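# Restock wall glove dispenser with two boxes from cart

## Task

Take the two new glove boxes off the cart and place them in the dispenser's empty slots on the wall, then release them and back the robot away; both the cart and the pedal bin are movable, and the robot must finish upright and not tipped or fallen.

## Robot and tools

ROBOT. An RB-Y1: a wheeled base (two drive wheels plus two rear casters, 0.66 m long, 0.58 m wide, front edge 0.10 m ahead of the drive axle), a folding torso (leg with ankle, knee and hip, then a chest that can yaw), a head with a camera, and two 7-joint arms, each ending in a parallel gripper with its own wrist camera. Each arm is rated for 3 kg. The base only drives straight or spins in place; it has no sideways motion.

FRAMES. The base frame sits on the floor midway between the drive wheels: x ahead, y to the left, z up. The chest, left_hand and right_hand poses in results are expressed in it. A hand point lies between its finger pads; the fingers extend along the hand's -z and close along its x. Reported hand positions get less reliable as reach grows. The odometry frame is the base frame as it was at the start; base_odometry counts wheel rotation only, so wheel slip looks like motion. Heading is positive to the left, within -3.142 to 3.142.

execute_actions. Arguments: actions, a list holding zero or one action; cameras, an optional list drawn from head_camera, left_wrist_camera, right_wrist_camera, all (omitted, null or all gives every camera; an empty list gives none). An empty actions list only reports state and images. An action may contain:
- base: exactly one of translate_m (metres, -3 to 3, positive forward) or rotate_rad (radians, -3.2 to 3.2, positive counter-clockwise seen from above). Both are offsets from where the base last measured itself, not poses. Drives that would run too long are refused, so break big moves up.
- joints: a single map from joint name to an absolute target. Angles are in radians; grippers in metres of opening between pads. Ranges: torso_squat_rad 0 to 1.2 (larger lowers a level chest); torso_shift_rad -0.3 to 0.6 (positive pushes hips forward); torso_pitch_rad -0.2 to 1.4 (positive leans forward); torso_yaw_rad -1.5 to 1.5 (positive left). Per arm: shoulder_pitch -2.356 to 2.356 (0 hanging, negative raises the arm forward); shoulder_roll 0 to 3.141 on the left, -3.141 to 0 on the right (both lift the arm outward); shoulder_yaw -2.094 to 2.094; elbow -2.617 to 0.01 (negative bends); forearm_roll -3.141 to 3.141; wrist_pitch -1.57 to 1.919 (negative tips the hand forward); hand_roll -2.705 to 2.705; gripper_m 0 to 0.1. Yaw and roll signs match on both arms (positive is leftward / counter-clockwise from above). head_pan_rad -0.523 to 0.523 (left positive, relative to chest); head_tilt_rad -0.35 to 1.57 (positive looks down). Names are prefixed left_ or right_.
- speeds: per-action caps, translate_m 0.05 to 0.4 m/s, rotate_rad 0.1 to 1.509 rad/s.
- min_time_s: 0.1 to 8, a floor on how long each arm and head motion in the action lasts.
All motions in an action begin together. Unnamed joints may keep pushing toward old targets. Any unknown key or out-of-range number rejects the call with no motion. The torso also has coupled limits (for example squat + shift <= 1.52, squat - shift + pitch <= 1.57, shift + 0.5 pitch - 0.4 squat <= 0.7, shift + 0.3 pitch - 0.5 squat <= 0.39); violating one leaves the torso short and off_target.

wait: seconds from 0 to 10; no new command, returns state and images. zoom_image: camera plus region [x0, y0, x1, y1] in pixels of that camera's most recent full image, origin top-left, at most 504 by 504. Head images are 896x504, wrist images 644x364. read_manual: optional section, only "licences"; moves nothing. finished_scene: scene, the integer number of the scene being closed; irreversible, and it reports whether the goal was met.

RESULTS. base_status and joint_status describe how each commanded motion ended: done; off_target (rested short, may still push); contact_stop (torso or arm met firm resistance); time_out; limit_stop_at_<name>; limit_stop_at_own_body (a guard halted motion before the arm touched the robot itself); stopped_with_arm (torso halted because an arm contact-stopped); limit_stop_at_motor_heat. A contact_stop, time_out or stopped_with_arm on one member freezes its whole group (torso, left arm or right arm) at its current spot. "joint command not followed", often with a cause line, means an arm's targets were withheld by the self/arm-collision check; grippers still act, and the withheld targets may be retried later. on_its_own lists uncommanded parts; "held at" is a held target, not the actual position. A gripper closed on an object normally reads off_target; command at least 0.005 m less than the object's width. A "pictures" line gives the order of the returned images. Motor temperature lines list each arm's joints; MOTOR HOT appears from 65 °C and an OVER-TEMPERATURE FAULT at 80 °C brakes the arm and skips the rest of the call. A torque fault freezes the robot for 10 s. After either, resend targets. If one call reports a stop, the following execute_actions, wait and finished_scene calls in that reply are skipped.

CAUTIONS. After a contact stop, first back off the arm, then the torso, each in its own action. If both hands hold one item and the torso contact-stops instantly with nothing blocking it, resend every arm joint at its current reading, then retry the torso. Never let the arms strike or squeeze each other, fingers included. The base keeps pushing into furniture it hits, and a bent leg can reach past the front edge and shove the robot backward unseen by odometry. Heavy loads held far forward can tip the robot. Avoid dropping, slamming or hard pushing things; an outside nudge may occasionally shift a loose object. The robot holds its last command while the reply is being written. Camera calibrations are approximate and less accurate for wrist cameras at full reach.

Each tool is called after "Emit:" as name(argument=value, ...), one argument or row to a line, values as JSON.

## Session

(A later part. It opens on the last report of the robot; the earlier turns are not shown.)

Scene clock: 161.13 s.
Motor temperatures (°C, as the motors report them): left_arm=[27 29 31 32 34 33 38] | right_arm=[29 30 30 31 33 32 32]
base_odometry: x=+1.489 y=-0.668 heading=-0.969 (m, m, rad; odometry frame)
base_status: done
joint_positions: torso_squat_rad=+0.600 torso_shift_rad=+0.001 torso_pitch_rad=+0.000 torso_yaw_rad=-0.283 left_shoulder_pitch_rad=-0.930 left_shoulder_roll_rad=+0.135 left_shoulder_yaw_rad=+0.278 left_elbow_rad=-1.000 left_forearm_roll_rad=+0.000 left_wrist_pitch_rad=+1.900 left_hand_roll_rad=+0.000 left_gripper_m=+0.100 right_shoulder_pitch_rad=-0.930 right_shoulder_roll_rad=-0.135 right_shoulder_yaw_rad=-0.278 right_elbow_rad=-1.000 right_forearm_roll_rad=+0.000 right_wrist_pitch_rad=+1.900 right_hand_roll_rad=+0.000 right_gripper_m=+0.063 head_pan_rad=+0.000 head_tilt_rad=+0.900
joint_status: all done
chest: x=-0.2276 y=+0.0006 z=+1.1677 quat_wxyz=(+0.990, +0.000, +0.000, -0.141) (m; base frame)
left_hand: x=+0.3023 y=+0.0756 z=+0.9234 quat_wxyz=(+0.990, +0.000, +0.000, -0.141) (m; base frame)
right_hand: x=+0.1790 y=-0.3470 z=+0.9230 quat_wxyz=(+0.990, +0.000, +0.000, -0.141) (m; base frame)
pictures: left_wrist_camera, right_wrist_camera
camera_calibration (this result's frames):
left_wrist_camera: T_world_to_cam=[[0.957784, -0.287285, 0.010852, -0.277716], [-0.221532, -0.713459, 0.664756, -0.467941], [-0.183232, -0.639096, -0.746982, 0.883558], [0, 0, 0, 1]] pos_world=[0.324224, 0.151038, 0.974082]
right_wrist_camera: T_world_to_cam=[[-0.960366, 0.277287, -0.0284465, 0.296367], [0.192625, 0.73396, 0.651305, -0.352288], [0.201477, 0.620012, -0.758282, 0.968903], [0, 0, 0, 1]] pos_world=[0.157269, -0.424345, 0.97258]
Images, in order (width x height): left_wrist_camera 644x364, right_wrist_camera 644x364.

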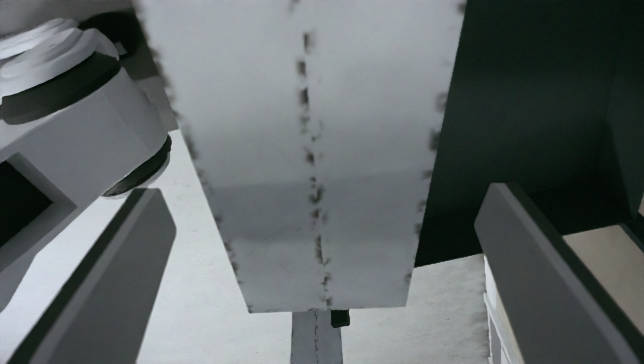

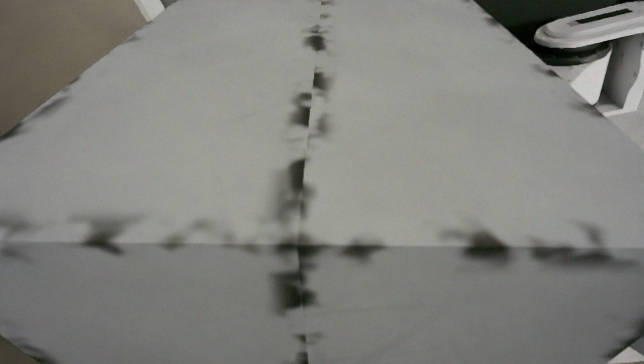

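Centered.

Emit:
execute_actions(
  actions=[
    {"joints":{"torso_squat_rad":0.73}},
  ],
  cameras=[],
)

Emit:
execute_actions(
  actions=[
    {"joints":{"left_gripper_m":0.055}},
  ],
  cameras=[],
)

Emit:
execute_actions(
  actions=[
    {"joints":{"torso_squat_rad":0.0}},
  ],
  cameras=[],
)

Emit:
execute_actions(
  actions=[
    {"base":{"translate_m":-0.6},"joints":{"torso_yaw_rad":0,"head_tilt_rad":0.5}},
  ],
  cameras=["head_camera"],
)

Scene clock: 168.43 s.
Motor temperatures (°C, as the motors report them): left_arm=[28 29 31 32 34 33 38] | right_arm=[29 30 30 31 33 32 32]
base_odometry: x=+1.489 y=-0.668 heading=-0.969 (m, m, rad; odometry frame)
base_status: not commanded
joint_positions: torso_squat_rad=+0.730 torso_shift_rad=+0.001 torso_pitch_rad=+0.000 torso_yaw_rad=-0.283 left_shoulder_pitch_rad=-0.930 left_shoulder_roll_rad=+0.135 left_shoulder_yaw_rad=+0.278 left_elbow_rad=-1.000 left_forearm_roll_rad=+0.000 left_wrist_pitch_rad=+1.900 left_hand_roll_rad=+0.000 left_gripper_m=+0.100 right_shoulder_pitch_rad=-0.929 right_shoulder_roll_rad=-0.135 right_shoulder_yaw_rad=-0.278 right_elbow_rad=-1.000 right_forearm_roll_rad=+0.000 right_wrist_pitch_rad=+1.900 right_hand_roll_rad=+0.000 right_gripper_m=+0.063 head_pan_rad=+0.000 head_tilt_rad=+0.900
joint_status: all done
chest: x=-0.2277 y=+0.0005 z=+1.1116 quat_wxyz=(+0.990, +0.000, +0.000, -0.141) (m; base frame)
left_hand: x=+0.3022 y=+0.0755 z=+0.8673 quat_wxyz=(+0.990, +0.000, +0.000, -0.141) (m; base frame)
right_hand: x=+0.1789 y=-0.3471 z=+0.8669 quat_wxyz=(+0.990, +0.000, +0.000, -0.141) (m; base frame)
pictures: none
No camera images: the call's "cameras" was empty. Leave "cameras" out to get every camera's image.

Scene clock: 169.37 s.
Motor temperatures (°C, as the motors report them): left_arm=[28 29 31 32 34 33 38] | right_arm=[29 30 30 31 33 32 32]
base_odometry: x=+1.489 y=-0.668 heading=-0.969 (m, m, rad; odometry frame)
base_status: not commanded
joint_positions: torso_squat_rad=+0.730 torso_shift_rad=+0.001 torso_pitch_rad=+0.000 torso_yaw_rad=-0.283 left_shoulder_pitch_rad=-0.930 left_shoulder_roll_rad=+0.135 left_shoulder_yaw_rad=+0.278 left_elbow_rad=-1.000 left_forearm_roll_rad=+0.000 left_wrist_pitch_rad=+1.900 left_hand_roll_rad=+0.000 left_gripper_m=+0.063 right_shoulder_pitch_rad=-0.929 right_shoulder_roll_rad=-0.135 right_shoulder_yaw_rad=-0.278 right_elbow_rad=-1.000 right_forearm_roll_rad=+0.000 right_wrist_pitch_rad=+1.900 right_hand_roll_rad=+0.000 right_gripper_m=+0.063 head_pan_rad=+0.000 head_tilt_rad=+0.900
joint_status: left_gripper_m off_target (ended at +0.063, target +0.055)
chest: x=-0.2277 y=+0.0005 z=+1.1116 quat_wxyz=(+0.990, +0.000, +0.000, -0.141) (m; base frame)
left_hand: x=+0.3022 y=+0.0756 z=+0.8673 quat_wxyz=(+0.990, +0.000, +0.000, -0.141) (m; base frame)
right_hand: x=+0.1789 y=-0.3471 z=+0.8669 quat_wxyz=(+0.990, +0.000, +0.000, -0.141) (m; base frame)
pictures: none
No camera images: the call's "cameras" was empty. Leave "cameras" out to get every camera's image.

Scene clock: 172.73 s.
Motor temperatures (°C, as the motors report them): left_arm=[28 29 31 32 34 33 38] | right_arm=[29 30 30 31 33 32 32]
base_odometry: x=+1.489 y=-0.668 heading=-0.969 (m, m, rad; odometry frame)
base_status: not commanded
joint_positions: torso_squat_rad=+0.000 torso_shift_rad=+0.001 torso_pitch_rad=+0.001 torso_yaw_rad=-0.283 left_shoulder_pitch_rad=-0.930 left_shoulder_roll_rad=+0.135 left_shoulder_yaw_rad=+0.278 left_elbow_rad=-1.000 left_forearm_roll_rad=+0.000 left_wrist_pitch_rad=+1.900 left_hand_roll_rad=+0.000 left_gripper_m=+0.063 right_shoulder_pitch_rad=-0.929 right_shoulder_roll_rad=-0.135 right_shoulder_yaw_rad=-0.278 right_elbow_rad=-1.000 right_forearm_roll_rad=+0.000 right_wrist_pitch_rad=+1.900 right_hand_roll_rad=+0.000 right_gripper_m=+0.063 head_pan_rad=+0.000 head_tilt_rad=+0.900
joint_status: all done
chest: x=-0.2273 y=+0.0007 z=+1.2899 quat_wxyz=(+0.990, +0.000, +0.000, -0.141) (m; base frame)
left_hand: x=+0.3023 y=+0.0758 z=+1.0451 quat_wxyz=(+0.990, +0.000, +0.000, -0.141) (m; base frame)
right_hand: x=+0.1792 y=-0.3469 z=+1.0450 quat_wxyz=(+0.990, +0.000, +0.001, -0.141) (m; base frame)
pictures: none
No camera images: the call's "cameras" was empty. Leave "cameras" out to get every camera's image.

Scene clock: 176.07 s.
Motor temperatures (°C, as the motors report them): left_arm=[28 29 31 32 34 33 38] | right_arm=[29 30 30 31 33 32 32]
base_odometry: x=+1.149 y=-0.173 heading=-0.970 (m, m, rad; odometry frame)
base_status: done
joint_positions: torso_squat_rad=+0.000 torso_shift_rad=+0.001 torso_pitch_rad=+0.001 torso_yaw_rad=+0.000 left_shoulder_pitch_rad=-0.930 left_shoulder_roll_rad=+0.135 left_shoulder_yaw_rad=+0.278 left_elbow_rad=-1.000 left_forearm_roll_rad=+0.000 left_wrist_pitch_rad=+1.900 left_hand_roll_rad=+0.000 left_gripper_m=+0.063 right_shoulder_pitch_rad=-0.929 right_shoulder_roll_rad=-0.135 right_shoulder_yaw_rad=-0.278 right_elbow_rad=-1.000 right_forearm_roll_rad=+0.000 right_wrist_pitch_rad=+1.900 right_hand_roll_rad=+0.000 right_gripper_m=+0.063 head_pan_rad=+0.000 head_tilt_rad=+0.500
joint_status: all done
chest: x=-0.2274 y=+0.0007 z=+1.2899 quat_wxyz=(+1.000, +0.000, +0.000, +0.000) (m; base frame)
left_hand: x=+0.2601 y=+0.2208 z=+1.0451 quat_wxyz=(+1.000, +0.000, +0.000, +0.000) (m; base frame)
right_hand: x=+0.2600 y=-0.2194 z=+1.0450 quat_wxyz=(+1.000, +0.000, +0.001, +0.000) (m; base frame)
pictures: head_camera
camera_calibration (this result's frames):
head_camera: T_world_to_cam=[[-0.0475877, -0.998634, 0.0215569, -0.0424684], [-0.503, 0.00531283, -0.86427, 1.25115], [0.862975, -0.0519717, -0.502566, 0.869492], [0, 0, 0, 1]] pos_world=[-0.123041, -0.00386857, 1.51923]
Images, in order (width x height): head_camera 896x504.

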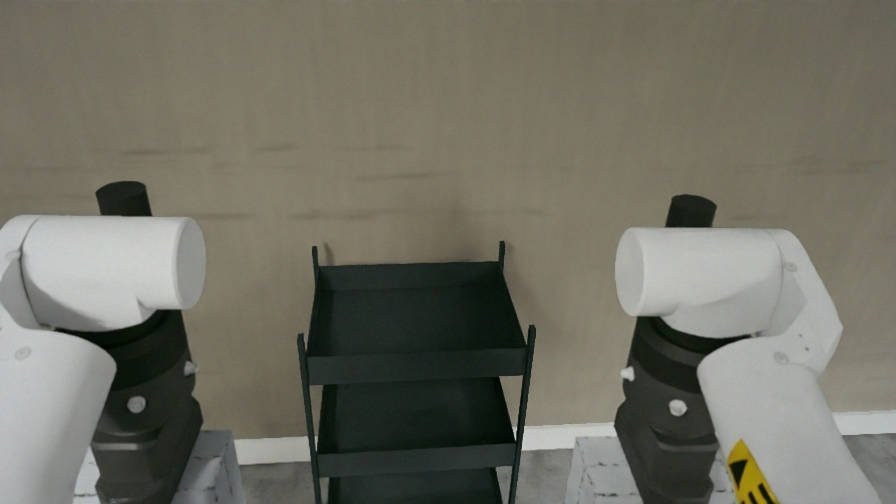

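Emit:
execute_actions(
  actions=[
    {"base":{"rotate_rad":2.281}},
  ],
  cameras=[],
)

Emit:
execute_actions(
  actions=[
    {"base":{"translate_m":1.52}},
  ],
  cameras=[],
)

Emit:
execute_actions(
  actions=[
    {"base":{"rotate_rad":-0.711}},
  ],
  cameras=["head_camera"],
)

Scene clock: 190.27 s.
Motor temperatures (°C, as the motors report them): left_arm=[29 29 31 32 34 33 38] | right_arm=[30 30 30 31 33 32 32]
base_odometry: x=+1.149 y=-0.173 heading=+1.310 (m, m, rad; odometry frame)
base_status: done
joint_positions: torso_squat_rad=+0.000 torso_shift_rad=+0.001 torso_pitch_rad=+0.000 torso_yaw_rad=+0.000 left_shoulder_pitch_rad=-0.930 left_shoulder_roll_rad=+0.135 left_shoulder_yaw_rad=+0.278 left_elbow_rad=-1.000 left_forearm_roll_rad=+0.000 left_wrist_pitch_rad=+1.900 left_hand_roll_rad=+0.000 left_gripper_m=+0.063 right_shoulder_pitch_rad=-0.929 right_shoulder_roll_rad=-0.135 right_shoulder_yaw_rad=-0.278 right_elbow_rad=-1.000 right_forearm_roll_rad=+0.000 right_wrist_pitch_rad=+1.900 right_hand_roll_rad=+0.000 right_gripper_m=+0.063 head_pan_rad=+0.000 head_tilt_rad=+0.500
joint_status: not commanded
chest: x=-0.2274 y=+0.0007 z=+1.2899 quat_wxyz=(+1.000, +0.000, +0.000, +0.000) (m; base frame)
left_hand: x=+0.2601 y=+0.2208 z=+1.0451 quat_wxyz=(+1.000, +0.000, +0.000, +0.000) (m; base frame)
right_hand: x=+0.2600 y=-0.2194 z=+1.0450 quat_wxyz=(+1.000, +0.000, +0.001, +0.000) (m; base frame)
pictures: none
No camera images: the call's "cameras" was empty. Leave "cameras" out to get every camera's image.

Scene clock: 195.67 s.
Motor temperatures (°C, as the motors report them): left_arm=[29 29 31 32 34 33 38] | right_arm=[30 30 30 31 33 32 32]
base_odometry: x=+1.540 y=+1.296 heading=+1.311 (m, m, rad; odometry frame)
base_status: done
joint_positions: torso_squat_rad=+0.000 torso_shift_rad=+0.001 torso_pitch_rad=+0.001 torso_yaw_rad=+0.000 left_shoulder_pitch_rad=-0.930 left_shoulder_roll_rad=+0.135 left_shoulder_yaw_rad=+0.278 left_elbow_rad=-1.000 left_forearm_roll_rad=+0.000 left_wrist_pitch_rad=+1.900 left_hand_roll_rad=+0.000 left_gripper_m=+0.063 right_shoulder_pitch_rad=-0.929 right_shoulder_roll_rad=-0.135 right_shoulder_yaw_rad=-0.278 right_elbow_rad=-1.000 right_forearm_roll_rad=+0.000 right_wrist_pitch_rad=+1.900 right_hand_roll_rad=+0.000 right_gripper_m=+0.063 head_pan_rad=+0.000 head_tilt_rad=+0.500
joint_status: not commanded
chest: x=-0.2273 y=+0.0007 z=+1.2899 quat_wxyz=(+1.000, +0.000, +0.000, +0.000) (m; base frame)
left_hand: x=+0.2601 y=+0.2208 z=+1.0450 quat_wxyz=(+1.000, +0.000, +0.001, +0.000) (m; base frame)
right_hand: x=+0.2600 y=-0.2194 z=+1.0449 quat_wxyz=(+1.000, +0.000, +0.001, +0.000) (m; base frame)
pictures: none
No camera images: the call's "cameras" was empty. Leave "cameras" out to get every camera's image.

Scene clock: 198.40 s.
Motor temperatures (°C, as the motors report them): left_arm=[29 29 31 32 34 33 38] | right_arm=[30 30 30 31 33 32 32]
base_odometry: x=+1.540 y=+1.295 heading=+0.601 (m, m, rad; odometry frame)
base_status: done
joint_positions: torso_squat_rad=+0.000 torso_shift_rad=+0.001 torso_pitch_rad=+0.001 torso_yaw_rad=+0.000 left_shoulder_pitch_rad=-0.930 left_shoulder_roll_rad=+0.135 left_shoulder_yaw_rad=+0.278 left_elbow_rad=-1.000 left_forearm_roll_rad=+0.000 left_wrist_pitch_rad=+1.900 left_hand_roll_rad=+0.000 left_gripper_m=+0.063 right_shoulder_pitch_rad=-0.929 right_shoulder_roll_rad=-0.135 right_shoulder_yaw_rad=-0.278 right_elbow_rad=-1.000 right_forearm_roll_rad=+0.000 right_wrist_pitch_rad=+1.900 right_hand_roll_rad=+0.000 right_gripper_m=+0.063 head_pan_rad=+0.000 head_tilt_rad=+0.500
joint_status: not commanded
chest: x=-0.2273 y=+0.0007 z=+1.2899 quat_wxyz=(+1.000, +0.000, +0.000, +0.000) (m; base frame)
left_hand: x=+0.2601 y=+0.2208 z=+1.0450 quat_wxyz=(+1.000, +0.000, +0.001, +0.000) (m; base frame)
right_hand: x=+0.2600 y=-0.2194 z=+1.0449 quat_wxyz=(+1.000, +0.000, +0.001, +0.000) (m; base frame)
pictures: head_camera
camera_calibration (this result's frames):
head_camera: T_world_to_cam=[[-0.0475851, -0.998634, 0.0215901, -0.0424907], [-0.503137, 0.00529113, -0.86419, 1.25106], [0.862896, -0.0519854, -0.502701, 0.869584], [0, 0, 0, 1]] pos_world=[-0.122928, -0.00384657, 1.51921]
Images, in order (width x height): head_camera 896x504.

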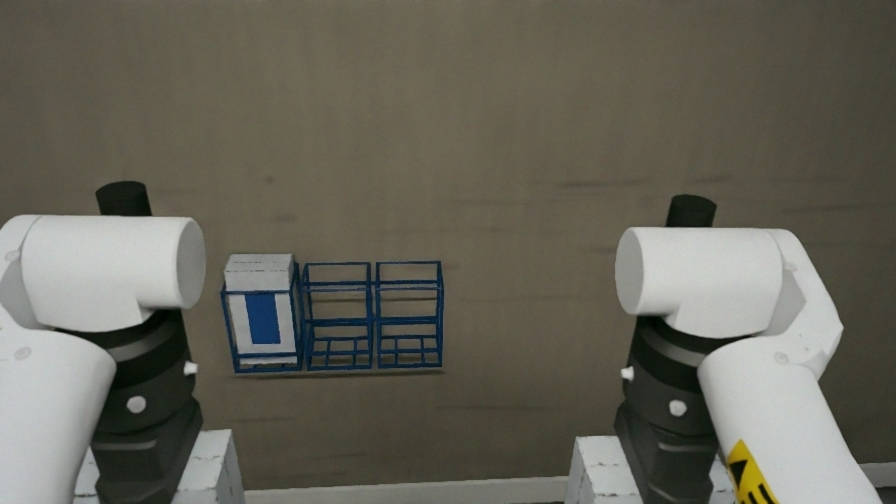

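Emit:
execute_actions(
  actions=[
    {"base":{"rotate_rad":-0.15}},
  ],
  cameras=[],
)

Emit:
execute_actions(
  actions=[
    {"base":{"translate_m":0.448}},
  ],
  cameras=[],
)

Emit:
execute_actions(
  actions=[
    {"base":{"rotate_rad":0.15},"joints":{"head_tilt_rad":0.8,"head_pan_rad":0.2}},
  ],
)

Scene clock: 211.60 s.
Motor temperatures (°C, as the motors report them): left_arm=[30 29 31 33 34 33 38] | right_arm=[30 30 30 32 33 32 32]
base_odometry: x=+1.540 y=+1.295 heading=+0.452 (m, m, rad; odometry frame)
base_status: done
joint_positions: torso_squat_rad=+0.000 torso_shift_rad=+0.001 torso_pitch_rad=+0.001 torso_yaw_rad=+0.000 left_shoulder_pitch_rad=-0.930 left_shoulder_roll_rad=+0.135 left_shoulder_yaw_rad=+0.278 left_elbow_rad=-1.000 left_forearm_roll_rad=+0.000 left_wrist_pitch_rad=+1.900 left_hand_roll_rad=+0.000 left_gripper_m=+0.063 right_shoulder_pitch_rad=-0.929 right_shoulder_roll_rad=-0.135 right_shoulder_yaw_rad=-0.278 right_elbow_rad=-1.000 right_forearm_roll_rad=+0.000 right_wrist_pitch_rad=+1.900 right_hand_roll_rad=+0.000 right_gripper_m=+0.063 head_pan_rad=+0.000 head_tilt_rad=+0.500
joint_status: not commanded
chest: x=-0.2273 y=+0.0007 z=+1.2899 quat_wxyz=(+1.000, +0.000, +0.000, +0.000) (m; base frame)
left_hand: x=+0.2601 y=+0.2208 z=+1.0450 quat_wxyz=(+1.000, +0.000, +0.001, +0.000) (m; base frame)
right_hand: x=+0.2600 y=-0.2194 z=+1.0449 quat_wxyz=(+1.000, +0.000, +0.001, +0.000) (m; base frame)
pictures: none
No camera images: the call's "cameras" was empty. Leave "cameras" out to get every camera's image.

Scene clock: 214.30 s.
Motor temperatures (°C, as the motors report them): left_arm=[30 29 31 33 34 33 38] | right_arm=[30 30 30 32 33 32 32]
base_odometry: x=+1.943 y=+1.490 heading=+0.451 (m, m, rad; odometry frame)
base_status: done
joint_positions: torso_squat_rad=+0.000 torso_shift_rad=+0.001 torso_pitch_rad=+0.001 torso_yaw_rad=+0.000 left_shoulder_pitch_rad=-0.930 left_shoulder_roll_rad=+0.135 left_shoulder_yaw_rad=+0.278 left_elbow_rad=-1.000 left_forearm_roll_rad=+0.000 left_wrist_pitch_rad=+1.900 left_hand_roll_rad=+0.000 left_gripper_m=+0.063 right_shoulder_pitch_rad=-0.929 right_shoulder_roll_rad=-0.135 right_shoulder_yaw_rad=-0.278 right_elbow_rad=-1.000 right_forearm_roll_rad=+0.000 right_wrist_pitch_rad=+1.900 right_hand_roll_rad=+0.000 right_gripper_m=+0.063 head_pan_rad=+0.000 head_tilt_rad=+0.500
joint_status: not commanded
chest: x=-0.2273 y=+0.0007 z=+1.2899 quat_wxyz=(+1.000, +0.000, +0.000, +0.000) (m; base frame)
left_hand: x=+0.2601 y=+0.2208 z=+1.0450 quat_wxyz=(+1.000, +0.000, +0.001, +0.000) (m; base frame)
right_hand: x=+0.2600 y=-0.2194 z=+1.0449 quat_wxyz=(+1.000, +0.000, +0.001, +0.000) (m; base frame)
pictures: none
No camera images: the call's "cameras" was empty. Leave "cameras" out to get every camera's image.

Scene clock: 215.73 s.
Motor temperatures (°C, as the motors report them): left_arm=[30 29 31 33 34 33 38] | right_arm=[30 30 30 32 33 32 32]
base_odometry: x=+1.943 y=+1.491 heading=+0.600 (m, m, rad; odometry frame)
base_status: done
joint_positions: torso_squat_rad=+0.000 torso_shift_rad=+0.001 torso_pitch_rad=+0.001 torso_yaw_rad=+0.000 left_shoulder_pitch_rad=-0.930 left_shoulder_roll_rad=+0.135 left_shoulder_yaw_rad=+0.278 left_elbow_rad=-1.000 left_forearm_roll_rad=+0.000 left_wrist_pitch_rad=+1.900 left_hand_roll_rad=+0.000 left_gripper_m=+0.063 right_shoulder_pitch_rad=-0.929 right_shoulder_roll_rad=-0.135 right_shoulder_yaw_rad=-0.278 right_elbow_rad=-1.000 right_forearm_roll_rad=+0.000 right_wrist_pitch_rad=+1.900 right_hand_roll_rad=+0.000 right_gripper_m=+0.063 head_pan_rad=+0.200 head_tilt_rad=+0.800
joint_status: all done
chest: x=-0.2273 y=+0.0007 z=+1.2899 quat_wxyz=(+1.000, +0.000, +0.000, +0.000) (m; base frame)
left_hand: x=+0.2601 y=+0.2208 z=+1.0450 quat_wxyz=(+1.000, +0.000, +0.001, +0.000) (m; base frame)
right_hand: x=+0.2600 y=-0.2194 z=+1.0449 quat_wxyz=(+1.000, +0.000, +0.001, +0.000) (m; base frame)
pictures: head_camera, left_wrist_camera, right_wrist_camera
camera_calibration (this result's frames):
head_camera: T_world_to_cam=[[0.160169, -0.986486, 0.0345154, -0.0191278], [-0.722408, -0.140977, -0.676943, 0.927174], [0.672661, 0.0834911, -0.735225, 1.17691], [0, 0, 0, 1]] pos_world=[-0.118801, 0.0135797, 1.4936]
left_wrist_camera: T_world_to_cam=[[0.999924, -0.00817258, 0.00918789, -0.26778], [-0.0122134, -0.746863, 0.664866, -0.501643], [0.00142843, -0.664928, -0.746906, 1.01705], [0, 0, 0, 1]] pos_world=[0.260181, 0.299417, 1.09562]
right_wrist_camera: T_world_to_cam=[[-0.999612, -0.00198762, -0.0277698, 0.290487], [-0.0196031, 0.758526, 0.651348, -0.48044], [0.0197694, 0.65164, -0.75827, 1.0201], [0, 0, 0, 1]] pos_world=[0.26079, -0.299735, 1.09451]
Images, in order (width x height): head_camera 896x504, left_wrist_camera 644x364, right_wrist_camera 644x364.

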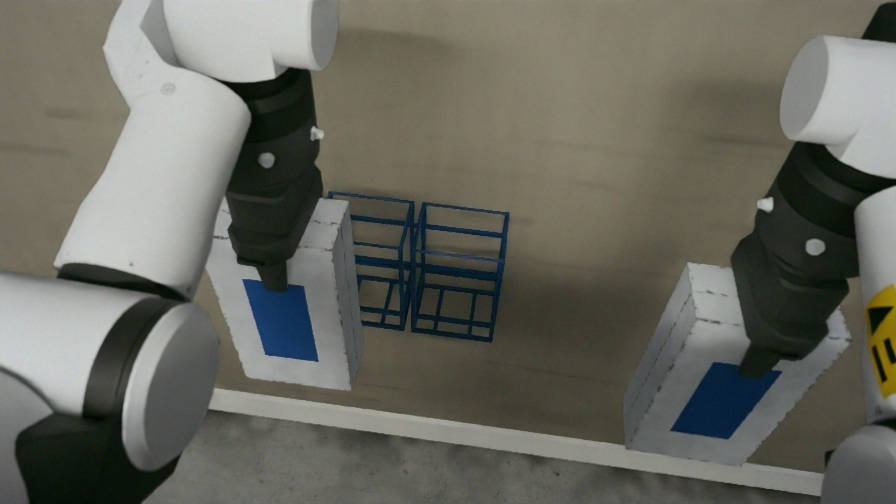

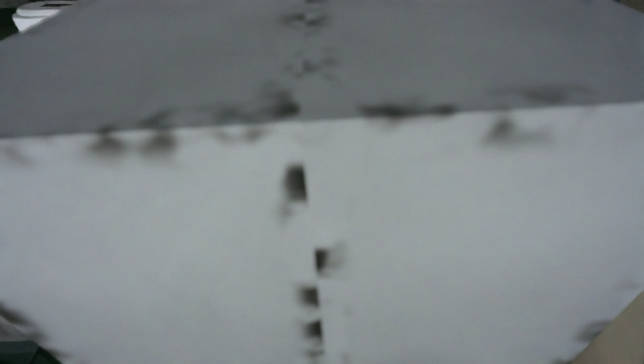

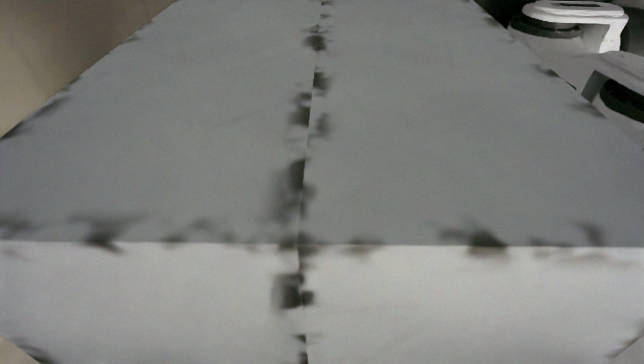

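Emit:
execute_actions(
  actions=[
    {"base":{"translate_m":0.29},"joints":{"head_tilt_rad":1.0,"head_pan_rad":0.0}},
  ],
  cameras=["head_camera"],
)

Scene clock: 232.83 s.
Motor temperatures (°C, as the motors report them): left_arm=[30 30 31 33 34 33 38] | right_arm=[30 30 30 32 33 32 32]
base_odometry: x=+2.182 y=+1.654 heading=+0.597 (m, m, rad; odometry frame)
base_status: done
joint_positions: torso_squat_rad=+0.001 torso_shift_rad=-0.003 torso_pitch_rad=-0.005 torso_yaw_rad=+0.000 left_shoulder_pitch_rad=-0.924 left_shoulder_roll_rad=+0.126 left_shoulder_yaw_rad=+0.275 left_elbow_rad=-1.000 left_forearm_roll_rad=+0.000 left_wrist_pitch_rad=+1.901 left_hand_roll_rad=+0.000 left_gripper_m=+0.063 right_shoulder_pitch_rad=-0.929 right_shoulder_roll_rad=-0.135 right_shoulder_yaw_rad=-0.278 right_elbow_rad=-1.000 right_forearm_roll_rad=+0.000 right_wrist_pitch_rad=+1.900 right_hand_roll_rad=+0.000 right_gripper_m=+0.063 head_pan_rad=+0.000 head_tilt_rad=+1.000
joint_status: all done
chest: x=-0.2314 y=-0.0001 z=+1.2899 quat_wxyz=(+1.000, +0.000, -0.002, +0.000) (m; base frame)
left_hand: x=+0.2545 y=+0.2162 z=+1.0439 quat_wxyz=(+1.000, -0.001, +0.002, -0.003) (m; base frame)
right_hand: x=+0.2573 y=-0.2198 z=+1.0473 quat_wxyz=(+1.000, +0.000, -0.002, +0.000) (m; base frame)
pictures: head_camera
camera_calibration (this result's frames):
head_camera: T_world_to_cam=[[-0.0311668, -0.998689, 0.0406007, -0.0685906], [-0.853017, 0.00540524, -0.521855, 0.664828], [0.520951, -0.0508977, -0.852068, 1.32272], [0, 0, 0, 1]] pos_world=[-0.124098, -0.00477114, 1.47677]
Images, in order (width x height): head_camera 896x504.

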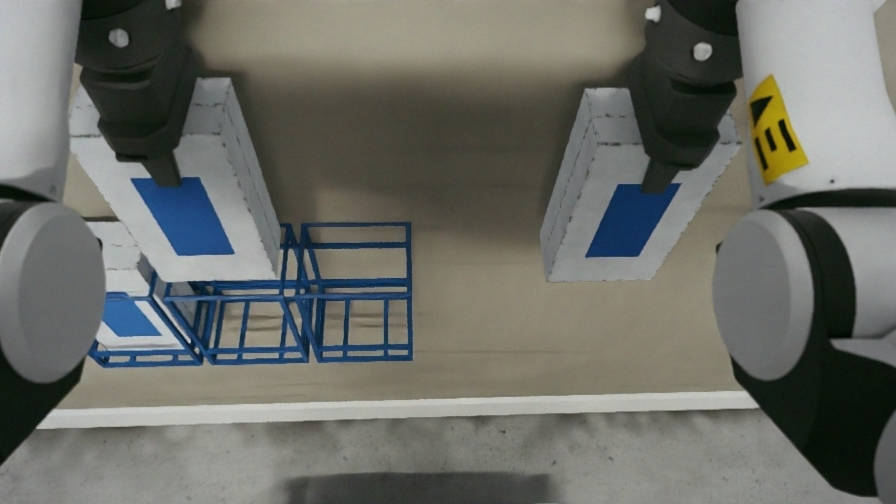

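Emit:
execute_actions(
  actions=[
    {"base":{"translate_m":0.03},"joints":{"left_shoulder_pitch_rad":-0.93,"left_shoulder_roll_rad":0.135,"left_shoulder_yaw_rad":0.278,"torso_pitch_rad":0,"torso_shift_rad":0,"head_pan_rad":0.3}},
  ],
  cameras=["head_camera"],
)

Scene clock: 243.97 s.
Motor temperatures (°C, as the motors report them): left_arm=[33 33 31 33 34 34 38] | right_arm=[30 30 30 32 33 32 32]
base_odometry: x=+2.206 y=+1.670 heading=+0.594 (m, m, rad; odometry frame)
base_status: done
joint_positions: torso_squat_rad=+0.001 torso_shift_rad=-0.004 torso_pitch_rad=-0.006 torso_yaw_rad=+0.000 left_shoulder_pitch_rad=-0.926 left_shoulder_roll_rad=+0.126 left_shoulder_yaw_rad=+0.275 left_elbow_rad=-1.000 left_forearm_roll_rad=+0.001 left_wrist_pitch_rad=+1.902 left_hand_roll_rad=+0.000 left_gripper_m=+0.063 right_shoulder_pitch_rad=-0.929 right_shoulder_roll_rad=-0.135 right_shoulder_yaw_rad=-0.278 right_elbow_rad=-1.000 right_forearm_roll_rad=+0.000 right_wrist_pitch_rad=+1.900 right_hand_roll_rad=+0.000 right_gripper_m=+0.063 head_pan_rad=+0.300 head_tilt_rad=+1.000
joint_status: all done
chest: x=-0.2325 y=-0.0004 z=+1.2899 quat_wxyz=(+1.000, +0.001, -0.003, +0.000) (m; base frame)
left_hand: x=+0.2541 y=+0.2150 z=+1.0456 quat_wxyz=(+1.000, -0.001, +0.001, -0.004) (m; base frame)
right_hand: x=+0.2563 y=-0.2207 z=+1.0477 quat_wxyz=(+1.000, +0.001, -0.003, -0.001) (m; base frame)
pictures: head_camera
camera_calibration (this result's frames):
head_camera: T_world_to_cam=[[0.264673, -0.963426, 0.0419306, -0.00835338], [-0.815774, -0.246873, -0.523036, 0.673161], [0.514259, 0.104227, -0.851278, 1.32093], [0, 0, 0, 1]] pos_world=[-0.127943, 0.0204599, 1.47692]
Images, in order (width x height): head_camera 896x504.

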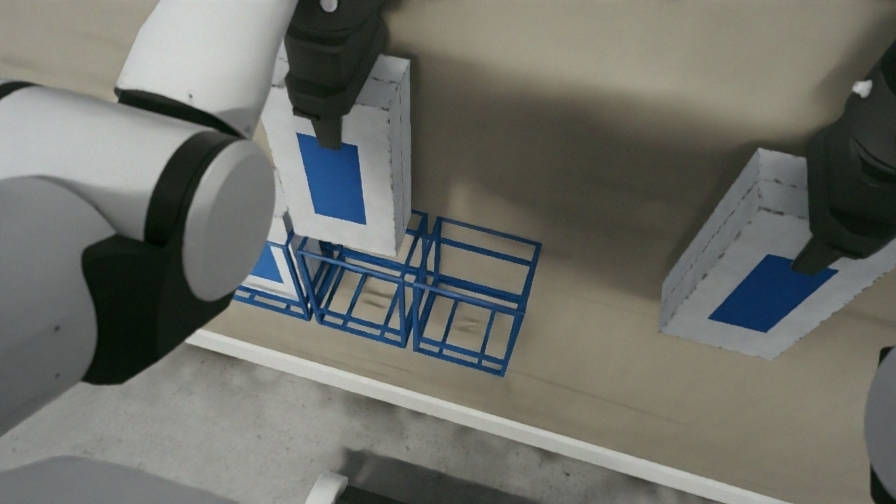

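Emit:
execute_actions(
  actions=[
    {"base":{"translate_m":-0.12}},
  ],
  cameras=[],
)

Emit:
execute_actions(
  actions=[
    {"joints":{"left_shoulder_pitch_rad":-0.93,"left_shoulder_roll_rad":0.135,"left_shoulder_yaw_rad":0.278,"torso_pitch_rad":0,"torso_shift_rad":0,"torso_yaw_rad":-0.03,"left_hand_roll_rad":0.05}},
  ],
  cameras=["head_camera"],
)

Scene clock: 253.63 s.
Motor temperatures (°C, as the motors report them): left_arm=[34 34 31 33 34 37 38] | right_arm=[31 30 30 32 33 32 32]
base_odometry: x=+2.107 y=+1.603 heading=+0.596 (m, m, rad; odometry frame)
base_status: done
joint_positions: torso_squat_rad=+0.000 torso_shift_rad=+0.000 torso_pitch_rad=+0.000 torso_yaw_rad=+0.000 left_shoulder_pitch_rad=-0.929 left_shoulder_roll_rad=+0.135 left_shoulder_yaw_rad=+0.278 left_elbow_rad=-1.000 left_forearm_roll_rad=+0.000 left_wrist_pitch_rad=+1.900 left_hand_roll_rad=+0.000 left_gripper_m=+0.063 right_shoulder_pitch_rad=-0.929 right_shoulder_roll_rad=-0.135 right_shoulder_yaw_rad=-0.278 right_elbow_rad=-1.000 right_forearm_roll_rad=+0.000 right_wrist_pitch_rad=+1.900 right_hand_roll_rad=+0.000 right_gripper_m=+0.063 head_pan_rad=+0.300 head_tilt_rad=+1.000
joint_status: not commanded
chest: x=-0.2279 y=+0.0007 z=+1.2899 quat_wxyz=(+1.000, +0.000, +0.000, +0.000) (m; base frame)
left_hand: x=+0.2596 y=+0.2207 z=+1.0450 quat_wxyz=(+1.000, +0.000, +0.001, +0.000) (m; base frame)
right_hand: x=+0.2595 y=-0.2195 z=+1.0451 quat_wxyz=(+1.000, +0.000, +0.001, +0.000) (m; base frame)
pictures: none
No camera images: the call's "cameras" was empty. Leave "cameras" out to get every camera's image.

Scene clock: 255.10 s.
Motor temperatures (°C, as the motors report them): left_arm=[34 34 31 33 34 36 38] | right_arm=[31 30 30 32 33 32 32]
base_odometry: x=+2.107 y=+1.603 heading=+0.596 (m, m, rad; odometry frame)
base_status: not commanded
joint_positions: torso_squat_rad=+0.000 torso_shift_rad=+0.000 torso_pitch_rad=+0.000 torso_yaw_rad=-0.030 left_shoulder_pitch_rad=-0.929 left_shoulder_roll_rad=+0.135 left_shoulder_yaw_rad=+0.278 left_elbow_rad=-1.000 left_forearm_roll_rad=+0.000 left_wrist_pitch_rad=+1.900 left_hand_roll_rad=+0.050 left_gripper_m=+0.063 right_shoulder_pitch_rad=-0.929 right_shoulder_roll_rad=-0.135 right_shoulder_yaw_rad=-0.278 right_elbow_rad=-1.000 right_forearm_roll_rad=+0.000 right_wrist_pitch_rad=+1.900 right_hand_roll_rad=+0.000 right_gripper_m=+0.063 head_pan_rad=+0.300 head_tilt_rad=+1.000
joint_status: all done
chest: x=-0.2279 y=+0.0007 z=+1.2899 quat_wxyz=(+1.000, +0.000, +0.000, -0.015) (m; base frame)
left_hand: x=+0.2660 y=+0.2060 z=+1.0451 quat_wxyz=(+1.000, +0.000, +0.000, +0.010) (m; base frame)
right_hand: x=+0.2527 y=-0.2341 z=+1.0451 quat_wxyz=(+1.000, +0.000, +0.001, -0.015) (m; base frame)
pictures: head_camera
camera_calibration (this result's frames):
head_camera: T_world_to_cam=[[0.236061, -0.970847, 0.0416084, -0.0146525], [-0.826059, -0.223038, -0.517571, 0.667834], [0.511763, 0.0878072, -0.854628, 1.32219], [0, 0, 0, 1]] pos_world=[-0.121519, 0.0186289, 1.47624]
Images, in order (width x height): head_camera 896x504.

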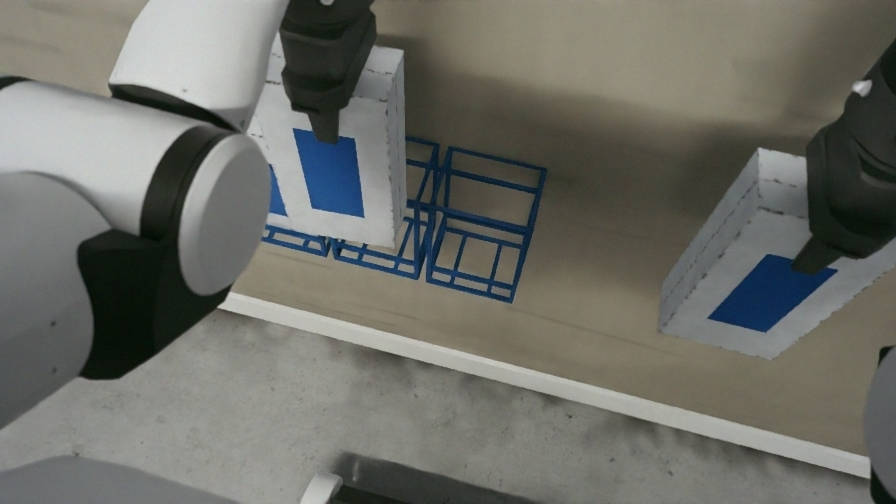

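Emit:
execute_actions(
  actions=[
    {"joints":{"left_shoulder_pitch_rad":-1.22,"left_shoulder_roll_rad":0.224,"left_shoulder_yaw_rad":0.327,"left_elbow_rad":-0.7,"right_shoulder_pitch_rad":-1.22,"right_shoulder_roll_rad":-0.224,"right_shoulder_yaw_rad":-0.327,"right_elbow_rad":-0.7,"head_tilt_rad":0.9},"min_time_s":1.5},
  ],
  cameras=[],
)

Emit:
execute_actions(
  actions=[
    {"base":{"translate_m":0.1},"speeds":{"translate_m":0.1}},
  ],
  cameras=["head_camera"],
)

Scene clock: 276.80 s.
Motor temperatures (°C, as the motors report them): left_arm=[33 32 31 33 34 35 38] | right_arm=[31 30 30 32 33 32 32]
base_odometry: x=+2.107 y=+1.603 heading=+0.596 (m, m, rad; odometry frame)
base_status: not commanded
joint_positions: torso_squat_rad=+0.000 torso_shift_rad=+0.000 torso_pitch_rad=+0.000 torso_yaw_rad=-0.030 left_shoulder_pitch_rad=-1.219 left_shoulder_roll_rad=+0.224 left_shoulder_yaw_rad=+0.327 left_elbow_rad=-0.700 left_forearm_roll_rad=+0.000 left_wrist_pitch_rad=+1.900 left_hand_roll_rad=+0.050 left_gripper_m=+0.063 right_shoulder_pitch_rad=-1.219 right_shoulder_roll_rad=-0.224 right_shoulder_yaw_rad=-0.327 right_elbow_rad=-0.700 right_forearm_roll_rad=+0.000 right_wrist_pitch_rad=+1.900 right_hand_roll_rad=+0.000 right_gripper_m=+0.063 head_pan_rad=+0.300 head_tilt_rad=+0.900
joint_status: all done
chest: x=-0.2279 y=+0.0007 z=+1.2899 quat_wxyz=(+1.000, +0.000, +0.000, -0.015) (m; base frame)
left_hand: x=+0.2988 y=+0.2045 z=+1.1207 quat_wxyz=(+1.000, +0.000, +0.001, +0.010) (m; base frame)
right_hand: x=+0.2855 y=-0.2345 z=+1.1207 quat_wxyz=(+1.000, +0.000, +0.001, -0.015) (m; base frame)
pictures: none
No camera images: the call's "cameras" was empty. Leave "cameras" out to get every camera's image.

Scene clock: 278.67 s.
Motor temperatures (°C, as the motors report them): left_arm=[33 32 31 33 34 35 38] | right_arm=[31 30 30 32 33 32 32]
base_odometry: x=+2.189 y=+1.659 heading=+0.593 (m, m, rad; odometry frame)
base_status: done
joint_positions: torso_squat_rad=+0.001 torso_shift_rad=-0.003 torso_pitch_rad=-0.006 torso_yaw_rad=-0.032 left_shoulder_pitch_rad=-1.219 left_shoulder_roll_rad=+0.224 left_shoulder_yaw_rad=+0.327 left_elbow_rad=-0.700 left_forearm_roll_rad=+0.000 left_wrist_pitch_rad=+1.900 left_hand_roll_rad=+0.050 left_gripper_m=+0.063 right_shoulder_pitch_rad=-1.215 right_shoulder_roll_rad=-0.227 right_shoulder_yaw_rad=-0.328 right_elbow_rad=-0.701 right_forearm_roll_rad=+0.000 right_wrist_pitch_rad=+1.899 right_hand_roll_rad=+0.000 right_gripper_m=+0.063 head_pan_rad=+0.300 head_tilt_rad=+0.900
joint_status: not commanded
chest: x=-0.2320 y=+0.0001 z=+1.2899 quat_wxyz=(+1.000, +0.000, -0.003, -0.016) (m; base frame)
left_hand: x=+0.2959 y=+0.2032 z=+1.1239 quat_wxyz=(+1.000, +0.000, -0.002, +0.009) (m; base frame)
right_hand: x=+0.2816 y=-0.2381 z=+1.1223 quat_wxyz=(+1.000, +0.001, -0.001, -0.018) (m; base frame)
pictures: head_camera
camera_calibration (this result's frames):
head_camera: T_world_to_cam=[[0.230368, -0.972337, 0.0386149, -0.0110277], [-0.769067, -0.206235, -0.604981, 0.805629], [0.596209, 0.109671, -0.795303, 1.25451], [0, 0, 0, 1]] pos_world=[-0.125829, 0.0178427, 1.48553]
Images, in order (width x height): head_camera 896x504.

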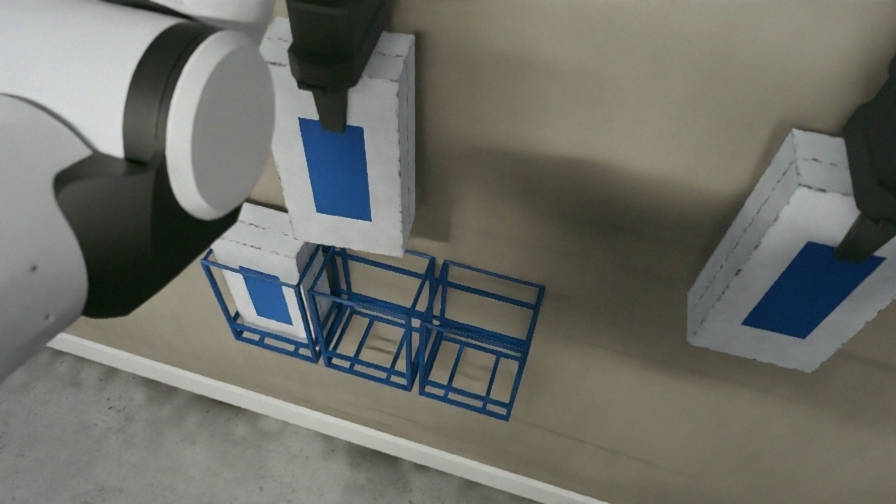

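Emit:
execute_actions(
  actions=[
    {"base":{"translate_m":-0.012},"joints":{"right_shoulder_pitch_rad":-0.7,"right_shoulder_roll_rad":-0.1,"right_shoulder_yaw_rad":-0.25,"right_elbow_rad":-1.2,"torso_yaw_rad":-0.045,"left_hand_roll_rad":0.06,"torso_pitch_rad":0,"torso_shift_rad":0},"min_time_s":1.5},
  ],
  cameras=[],
)

Emit:
execute_actions(
  actions=[
    {"joints":{"torso_squat_rad":0.5}},
  ],
  cameras=["head_camera"],
)

Scene clock: 303.10 s.
Motor temperatures (°C, as the motors report them): left_arm=[32 31 31 33 34 34 38] | right_arm=[35 30 30 31 33 32 32]
base_odometry: x=+2.179 y=+1.652 heading=+0.594 (m, m, rad; odometry frame)
base_status: done
joint_positions: torso_squat_rad=+0.000 torso_shift_rad=+0.000 torso_pitch_rad=+0.000 torso_yaw_rad=-0.045 left_shoulder_pitch_rad=-1.219 left_shoulder_roll_rad=+0.224 left_shoulder_yaw_rad=+0.327 left_elbow_rad=-0.700 left_forearm_roll_rad=+0.000 left_wrist_pitch_rad=+1.900 left_hand_roll_rad=+0.060 left_gripper_m=+0.063 right_shoulder_pitch_rad=-0.700 right_shoulder_roll_rad=-0.100 right_shoulder_yaw_rad=-0.250 right_elbow_rad=-1.199 right_forearm_roll_rad=+0.000 right_wrist_pitch_rad=+1.900 right_hand_roll_rad=+0.000 right_gripper_m=+0.063 head_pan_rad=+0.300 head_tilt_rad=+0.900
joint_status: all done
chest: x=-0.2279 y=+0.0007 z=+1.2899 quat_wxyz=(+1.000, +0.000, +0.000, -0.023) (m; base frame)
left_hand: x=+0.3018 y=+0.1966 z=+1.1208 quat_wxyz=(+1.000, +0.000, +0.001, +0.007) (m; base frame)
right_hand: x=+0.2049 y=-0.2548 z=+0.9901 quat_wxyz=(+0.999, +0.001, +0.013, -0.040) (m; base frame)
pictures: none
No camera images: the call's "cameras" was empty. Leave "cameras" out to get every camera's image.

Scene clock: 305.63 s.
Motor temperatures (°C, as the motors report them): left_arm=[32 31 31 33 34 34 38] | right_arm=[34 30 30 31 33 32 32]
base_odometry: x=+2.179 y=+1.652 heading=+0.594 (m, m, rad; odometry frame)
base_status: not commanded
joint_positions: torso_squat_rad=+0.500 torso_shift_rad=+0.000 torso_pitch_rad=+0.000 torso_yaw_rad=-0.045 left_shoulder_pitch_rad=-1.219 left_shoulder_roll_rad=+0.224 left_shoulder_yaw_rad=+0.327 left_elbow_rad=-0.700 left_forearm_roll_rad=+0.000 left_wrist_pitch_rad=+1.900 left_hand_roll_rad=+0.060 left_gripper_m=+0.063 right_shoulder_pitch_rad=-0.700 right_shoulder_roll_rad=-0.100 right_shoulder_yaw_rad=-0.250 right_elbow_rad=-1.199 right_forearm_roll_rad=+0.000 right_wrist_pitch_rad=+1.900 right_hand_roll_rad=+0.000 right_gripper_m=+0.063 head_pan_rad=+0.300 head_tilt_rad=+0.900
joint_status: all done
chest: x=-0.2279 y=+0.0006 z=+1.2043 quat_wxyz=(+1.000, +0.000, +0.000, -0.023) (m; base frame)
left_hand: x=+0.3018 y=+0.1966 z=+1.0352 quat_wxyz=(+1.000, +0.000, +0.001, +0.007) (m; base frame)
right_hand: x=+0.2048 y=-0.2549 z=+0.9045 quat_wxyz=(+0.999, +0.001, +0.013, -0.040) (m; base frame)
pictures: head_camera
camera_calibration (this result's frames):
head_camera: T_world_to_cam=[[0.217568, -0.975294, 0.0382826, -0.0106118], [-0.775148, -0.196488, -0.600449, 0.750195], [0.593136, 0.100964, -0.798746, 1.18735], [0, 0, 0, 1]] pos_world=[-0.120441, 0.0171756, 1.39925]
Images, in order (width x height): head_camera 896x504.

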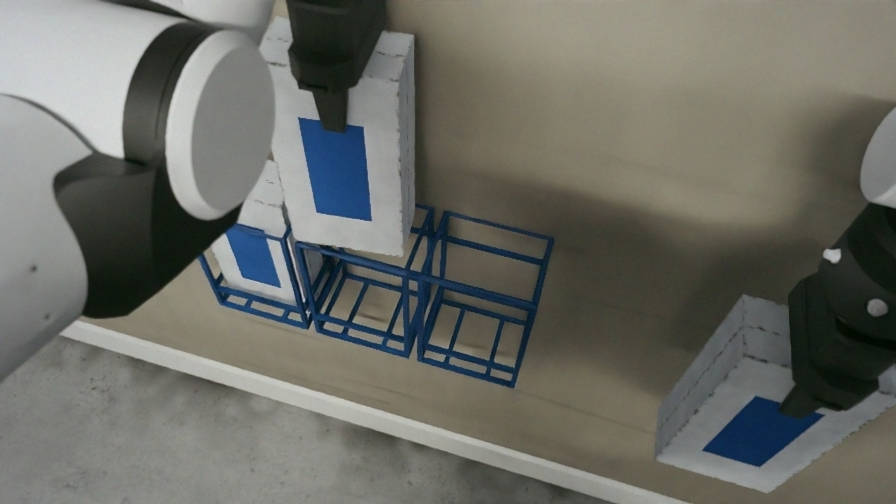

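Emit:
execute_actions(
  actions=[
    {"joints":{"torso_squat_rad":0.75}},
  ],
  cameras=["head_camera"],
)

Scene clock: 309.53 s.
Motor temperatures (°C, as the motors report them): left_arm=[32 30 31 33 34 34 38] | right_arm=[34 30 30 31 33 32 32]
base_odometry: x=+2.179 y=+1.652 heading=+0.594 (m, m, rad; odometry frame)
base_status: not commanded
joint_positions: torso_squat_rad=+0.622 torso_shift_rad=-0.002 torso_pitch_rad=-0.005 torso_yaw_rad=-0.045 left_shoulder_pitch_rad=-1.228 left_shoulder_roll_rad=+0.226 left_shoulder_yaw_rad=+0.327 left_elbow_rad=-0.704 left_forearm_roll_rad=+0.000 left_wrist_pitch_rad=+1.900 left_hand_roll_rad=+0.060 left_gripper_m=+0.063 right_shoulder_pitch_rad=-0.699 right_shoulder_roll_rad=-0.100 right_shoulder_yaw_rad=-0.250 right_elbow_rad=-1.199 right_forearm_roll_rad=+0.000 right_wrist_pitch_rad=+1.900 right_hand_roll_rad=+0.000 right_gripper_m=+0.063 head_pan_rad=+0.300 head_tilt_rad=+0.900
joint_status: torso_squat_rad contact_stop (moved +0.122 of +0.250)
on_its_own: torso_squat_rad is held at +0.621, not at your +0.750, since a contact_stop
chest: x=-0.2304 y=+0.0003 z=+1.1590 quat_wxyz=(+1.000, +0.000, -0.002, -0.023) (m; base frame)
left_hand: x=+0.3028 y=+0.1960 z=+0.9981 quat_wxyz=(+1.000, +0.000, -0.008, +0.007) (m; base frame)
right_hand: x=+0.2037 y=-0.2550 z=+0.8610 quat_wxyz=(+0.999, +0.001, +0.011, -0.040) (m; base frame)
pictures: head_camera
camera_calibration (this result's frames):
head_camera: T_world_to_cam=[[0.21733, -0.975329, 0.0387543, -0.00927898], [-0.772168, -0.196076, -0.604409, 0.726296], [0.597096, 0.101431, -0.795731, 1.15015], [0, 0, 0, 1]] pos_world=[-0.123909, 0.0166985, 1.35455]
Images, in order (width x height): head_camera 896x504.

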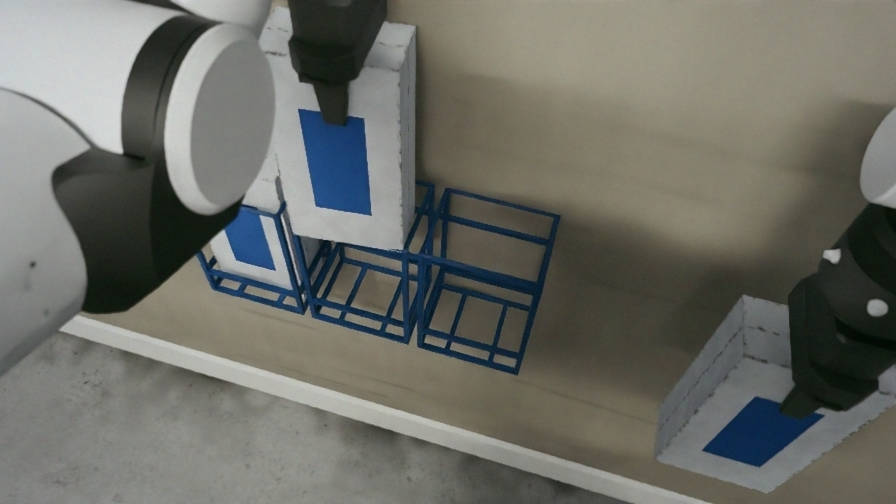

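Emit:
execute_actions(
  actions=[
    {"joints":{"torso_squat_rad":0.4,"torso_pitch_rad":0,"torso_shift_rad":0,"left_shoulder_pitch_rad":-1.22,"left_shoulder_roll_rad":0.224,"left_elbow_rad":-0.7}},
  ],
  cameras=[],
)

Emit:
execute_actions(
  actions=[
    {"base":{"translate_m":0.035},"speeds":{"translate_m":0.05}},
  ],
  cameras=["head_camera"],
)

Emit:
zoom_image(
  camera="head_camera",
  region=[200, 150, 600, 400],
)

Scene clock: 316.23 s.
Motor temperatures (°C, as the motors report them): left_arm=[32 30 31 33 34 34 38] | right_arm=[33 30 30 32 33 32 32]
base_odometry: x=+2.179 y=+1.652 heading=+0.594 (m, m, rad; odometry frame)
base_status: not commanded
joint_positions: torso_squat_rad=+0.400 torso_shift_rad=+0.000 torso_pitch_rad=+0.000 torso_yaw_rad=-0.045 left_shoulder_pitch_rad=-1.220 left_shoulder_roll_rad=+0.224 left_shoulder_yaw_rad=+0.327 left_elbow_rad=-0.700 left_forearm_roll_rad=+0.000 left_wrist_pitch_rad=+1.900 left_hand_roll_rad=+0.060 left_gripper_m=+0.063 right_shoulder_pitch_rad=-0.699 right_shoulder_roll_rad=-0.100 right_shoulder_yaw_rad=-0.250 right_elbow_rad=-1.200 right_forearm_roll_rad=+0.000 right_wrist_pitch_rad=+1.900 right_hand_roll_rad=+0.000 right_gripper_m=+0.063 head_pan_rad=+0.300 head_tilt_rad=+0.900
joint_status: all done
chest: x=-0.2278 y=+0.0005 z=+1.2347 quat_wxyz=(+1.000, +0.000, +0.000, -0.023) (m; base frame)
left_hand: x=+0.3021 y=+0.1966 z=+1.0659 quat_wxyz=(+1.000, +0.000, +0.001, +0.007) (m; base frame)
right_hand: x=+0.2047 y=-0.2549 z=+0.9345 quat_wxyz=(+0.999, +0.001, +0.013, -0.040) (m; base frame)
pictures: none
No camera images: the call's "cameras" was empty. Leave "cameras" out to get every camera's image.

Scene clock: 317.77 s.
Motor temperatures (°C, as the motors report them): left_arm=[32 30 31 33 34 34 38] | right_arm=[33 30 30 32 33 32 32]
base_odometry: x=+2.207 y=+1.671 heading=+0.595 (m, m, rad; odometry frame)
base_status: done
joint_positions: torso_squat_rad=+0.400 torso_shift_rad=-0.001 torso_pitch_rad=-0.002 torso_yaw_rad=-0.045 left_shoulder_pitch_rad=-1.219 left_shoulder_roll_rad=+0.221 left_shoulder_yaw_rad=+0.326 left_elbow_rad=-0.700 left_forearm_roll_rad=+0.000 left_wrist_pitch_rad=+1.901 left_hand_roll_rad=+0.060 left_gripper_m=+0.063 right_shoulder_pitch_rad=-0.699 right_shoulder_roll_rad=-0.100 right_shoulder_yaw_rad=-0.250 right_elbow_rad=-1.200 right_forearm_roll_rad=+0.000 right_wrist_pitch_rad=+1.900 right_hand_roll_rad=+0.000 right_gripper_m=+0.063 head_pan_rad=+0.300 head_tilt_rad=+0.900
joint_status: not commanded
chest: x=-0.2296 y=+0.0004 z=+1.2346 quat_wxyz=(+1.000, +0.000, -0.001, -0.022) (m; base frame)
left_hand: x=+0.2999 y=+0.1952 z=+1.0663 quat_wxyz=(+1.000, +0.000, +0.001, +0.006) (m; base frame)
right_hand: x=+0.2038 y=-0.2549 z=+0.9357 quat_wxyz=(+0.999, +0.001, +0.012, -0.040) (m; base frame)
pictures: head_camera
camera_calibration (this result's frames):
head_camera: T_world_to_cam=[[0.217602, -0.975279, 0.0384843, -0.0118509], [-0.773624, -0.196381, -0.602445, 0.769873], [0.59511, 0.101321, -0.797232, 1.21117], [0, 0, 0, 1]] pos_world=[-0.122606, 0.0169144, 1.42984]
Images, in order (width x height): head_camera 896x504.

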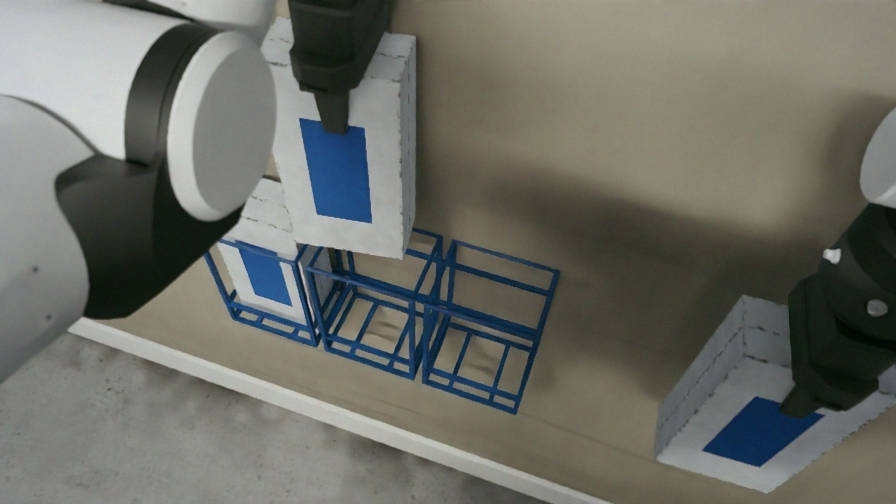

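Region (200, 150, 600, 400) of head_camera's 896x504 image, scaled by 1.260, with more detail than that image has; it fills the top 315 rows of this view, and the rest is white.

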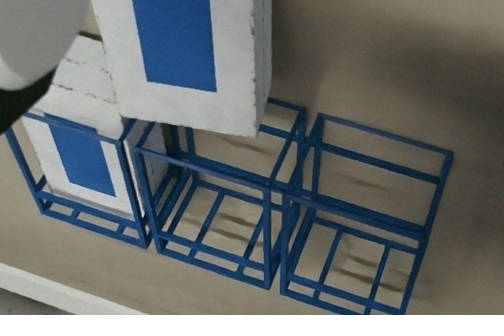

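Emit:
execute_actions(
  actions=[
    {"joints":{"left_wrist_pitch_rad":1.83}},
  ],
  cameras=[],
)

Emit:
execute_actions(
  actions=[
    {"joints":{"torso_squat_rad":0.75}},
  ],
  cameras=["head_camera"],
)

Scene clock: 323.97 s.
Motor temperatures (°C, as the motors report them): left_arm=[32 31 31 33 34 35 38] | right_arm=[33 30 30 32 33 32 32]
base_odometry: x=+2.207 y=+1.671 heading=+0.595 (m, m, rad; odometry frame)
base_status: not commanded
joint_positions: torso_squat_rad=+0.400 torso_shift_rad=-0.002 torso_pitch_rad=-0.003 torso_yaw_rad=-0.045 left_shoulder_pitch_rad=-1.211 left_shoulder_roll_rad=+0.215 left_shoulder_yaw_rad=+0.326 left_elbow_rad=-0.694 left_forearm_roll_rad=+0.001 left_wrist_pitch_rad=+1.850 left_hand_roll_rad=+0.060 left_gripper_m=+0.063 right_shoulder_pitch_rad=-0.699 right_shoulder_roll_rad=-0.100 right_shoulder_yaw_rad=-0.250 right_elbow_rad=-1.200 right_forearm_roll_rad=+0.000 right_wrist_pitch_rad=+1.900 right_hand_roll_rad=+0.000 right_gripper_m=+0.063 head_pan_rad=+0.300 head_tilt_rad=+0.900
joint_status: left_wrist_pitch_rad contact_stop (moved -0.051 of -0.071)
chest: x=-0.2302 y=+0.0005 z=+1.2345 quat_wxyz=(+1.000, +0.000, -0.002, -0.022) (m; base frame)
left_hand: x=+0.3075 y=+0.1930 z=+1.0602 quat_wxyz=(+1.000, -0.002, -0.017, +0.005) (m; base frame)
right_hand: x=+0.2036 y=-0.2547 z=+0.9360 quat_wxyz=(+0.999, +0.001, +0.011, -0.040) (m; base frame)
pictures: none
No camera images: the call's "cameras" was empty. Leave "cameras" out to get every camera's image.

not run: a stop came earlier in this reply.


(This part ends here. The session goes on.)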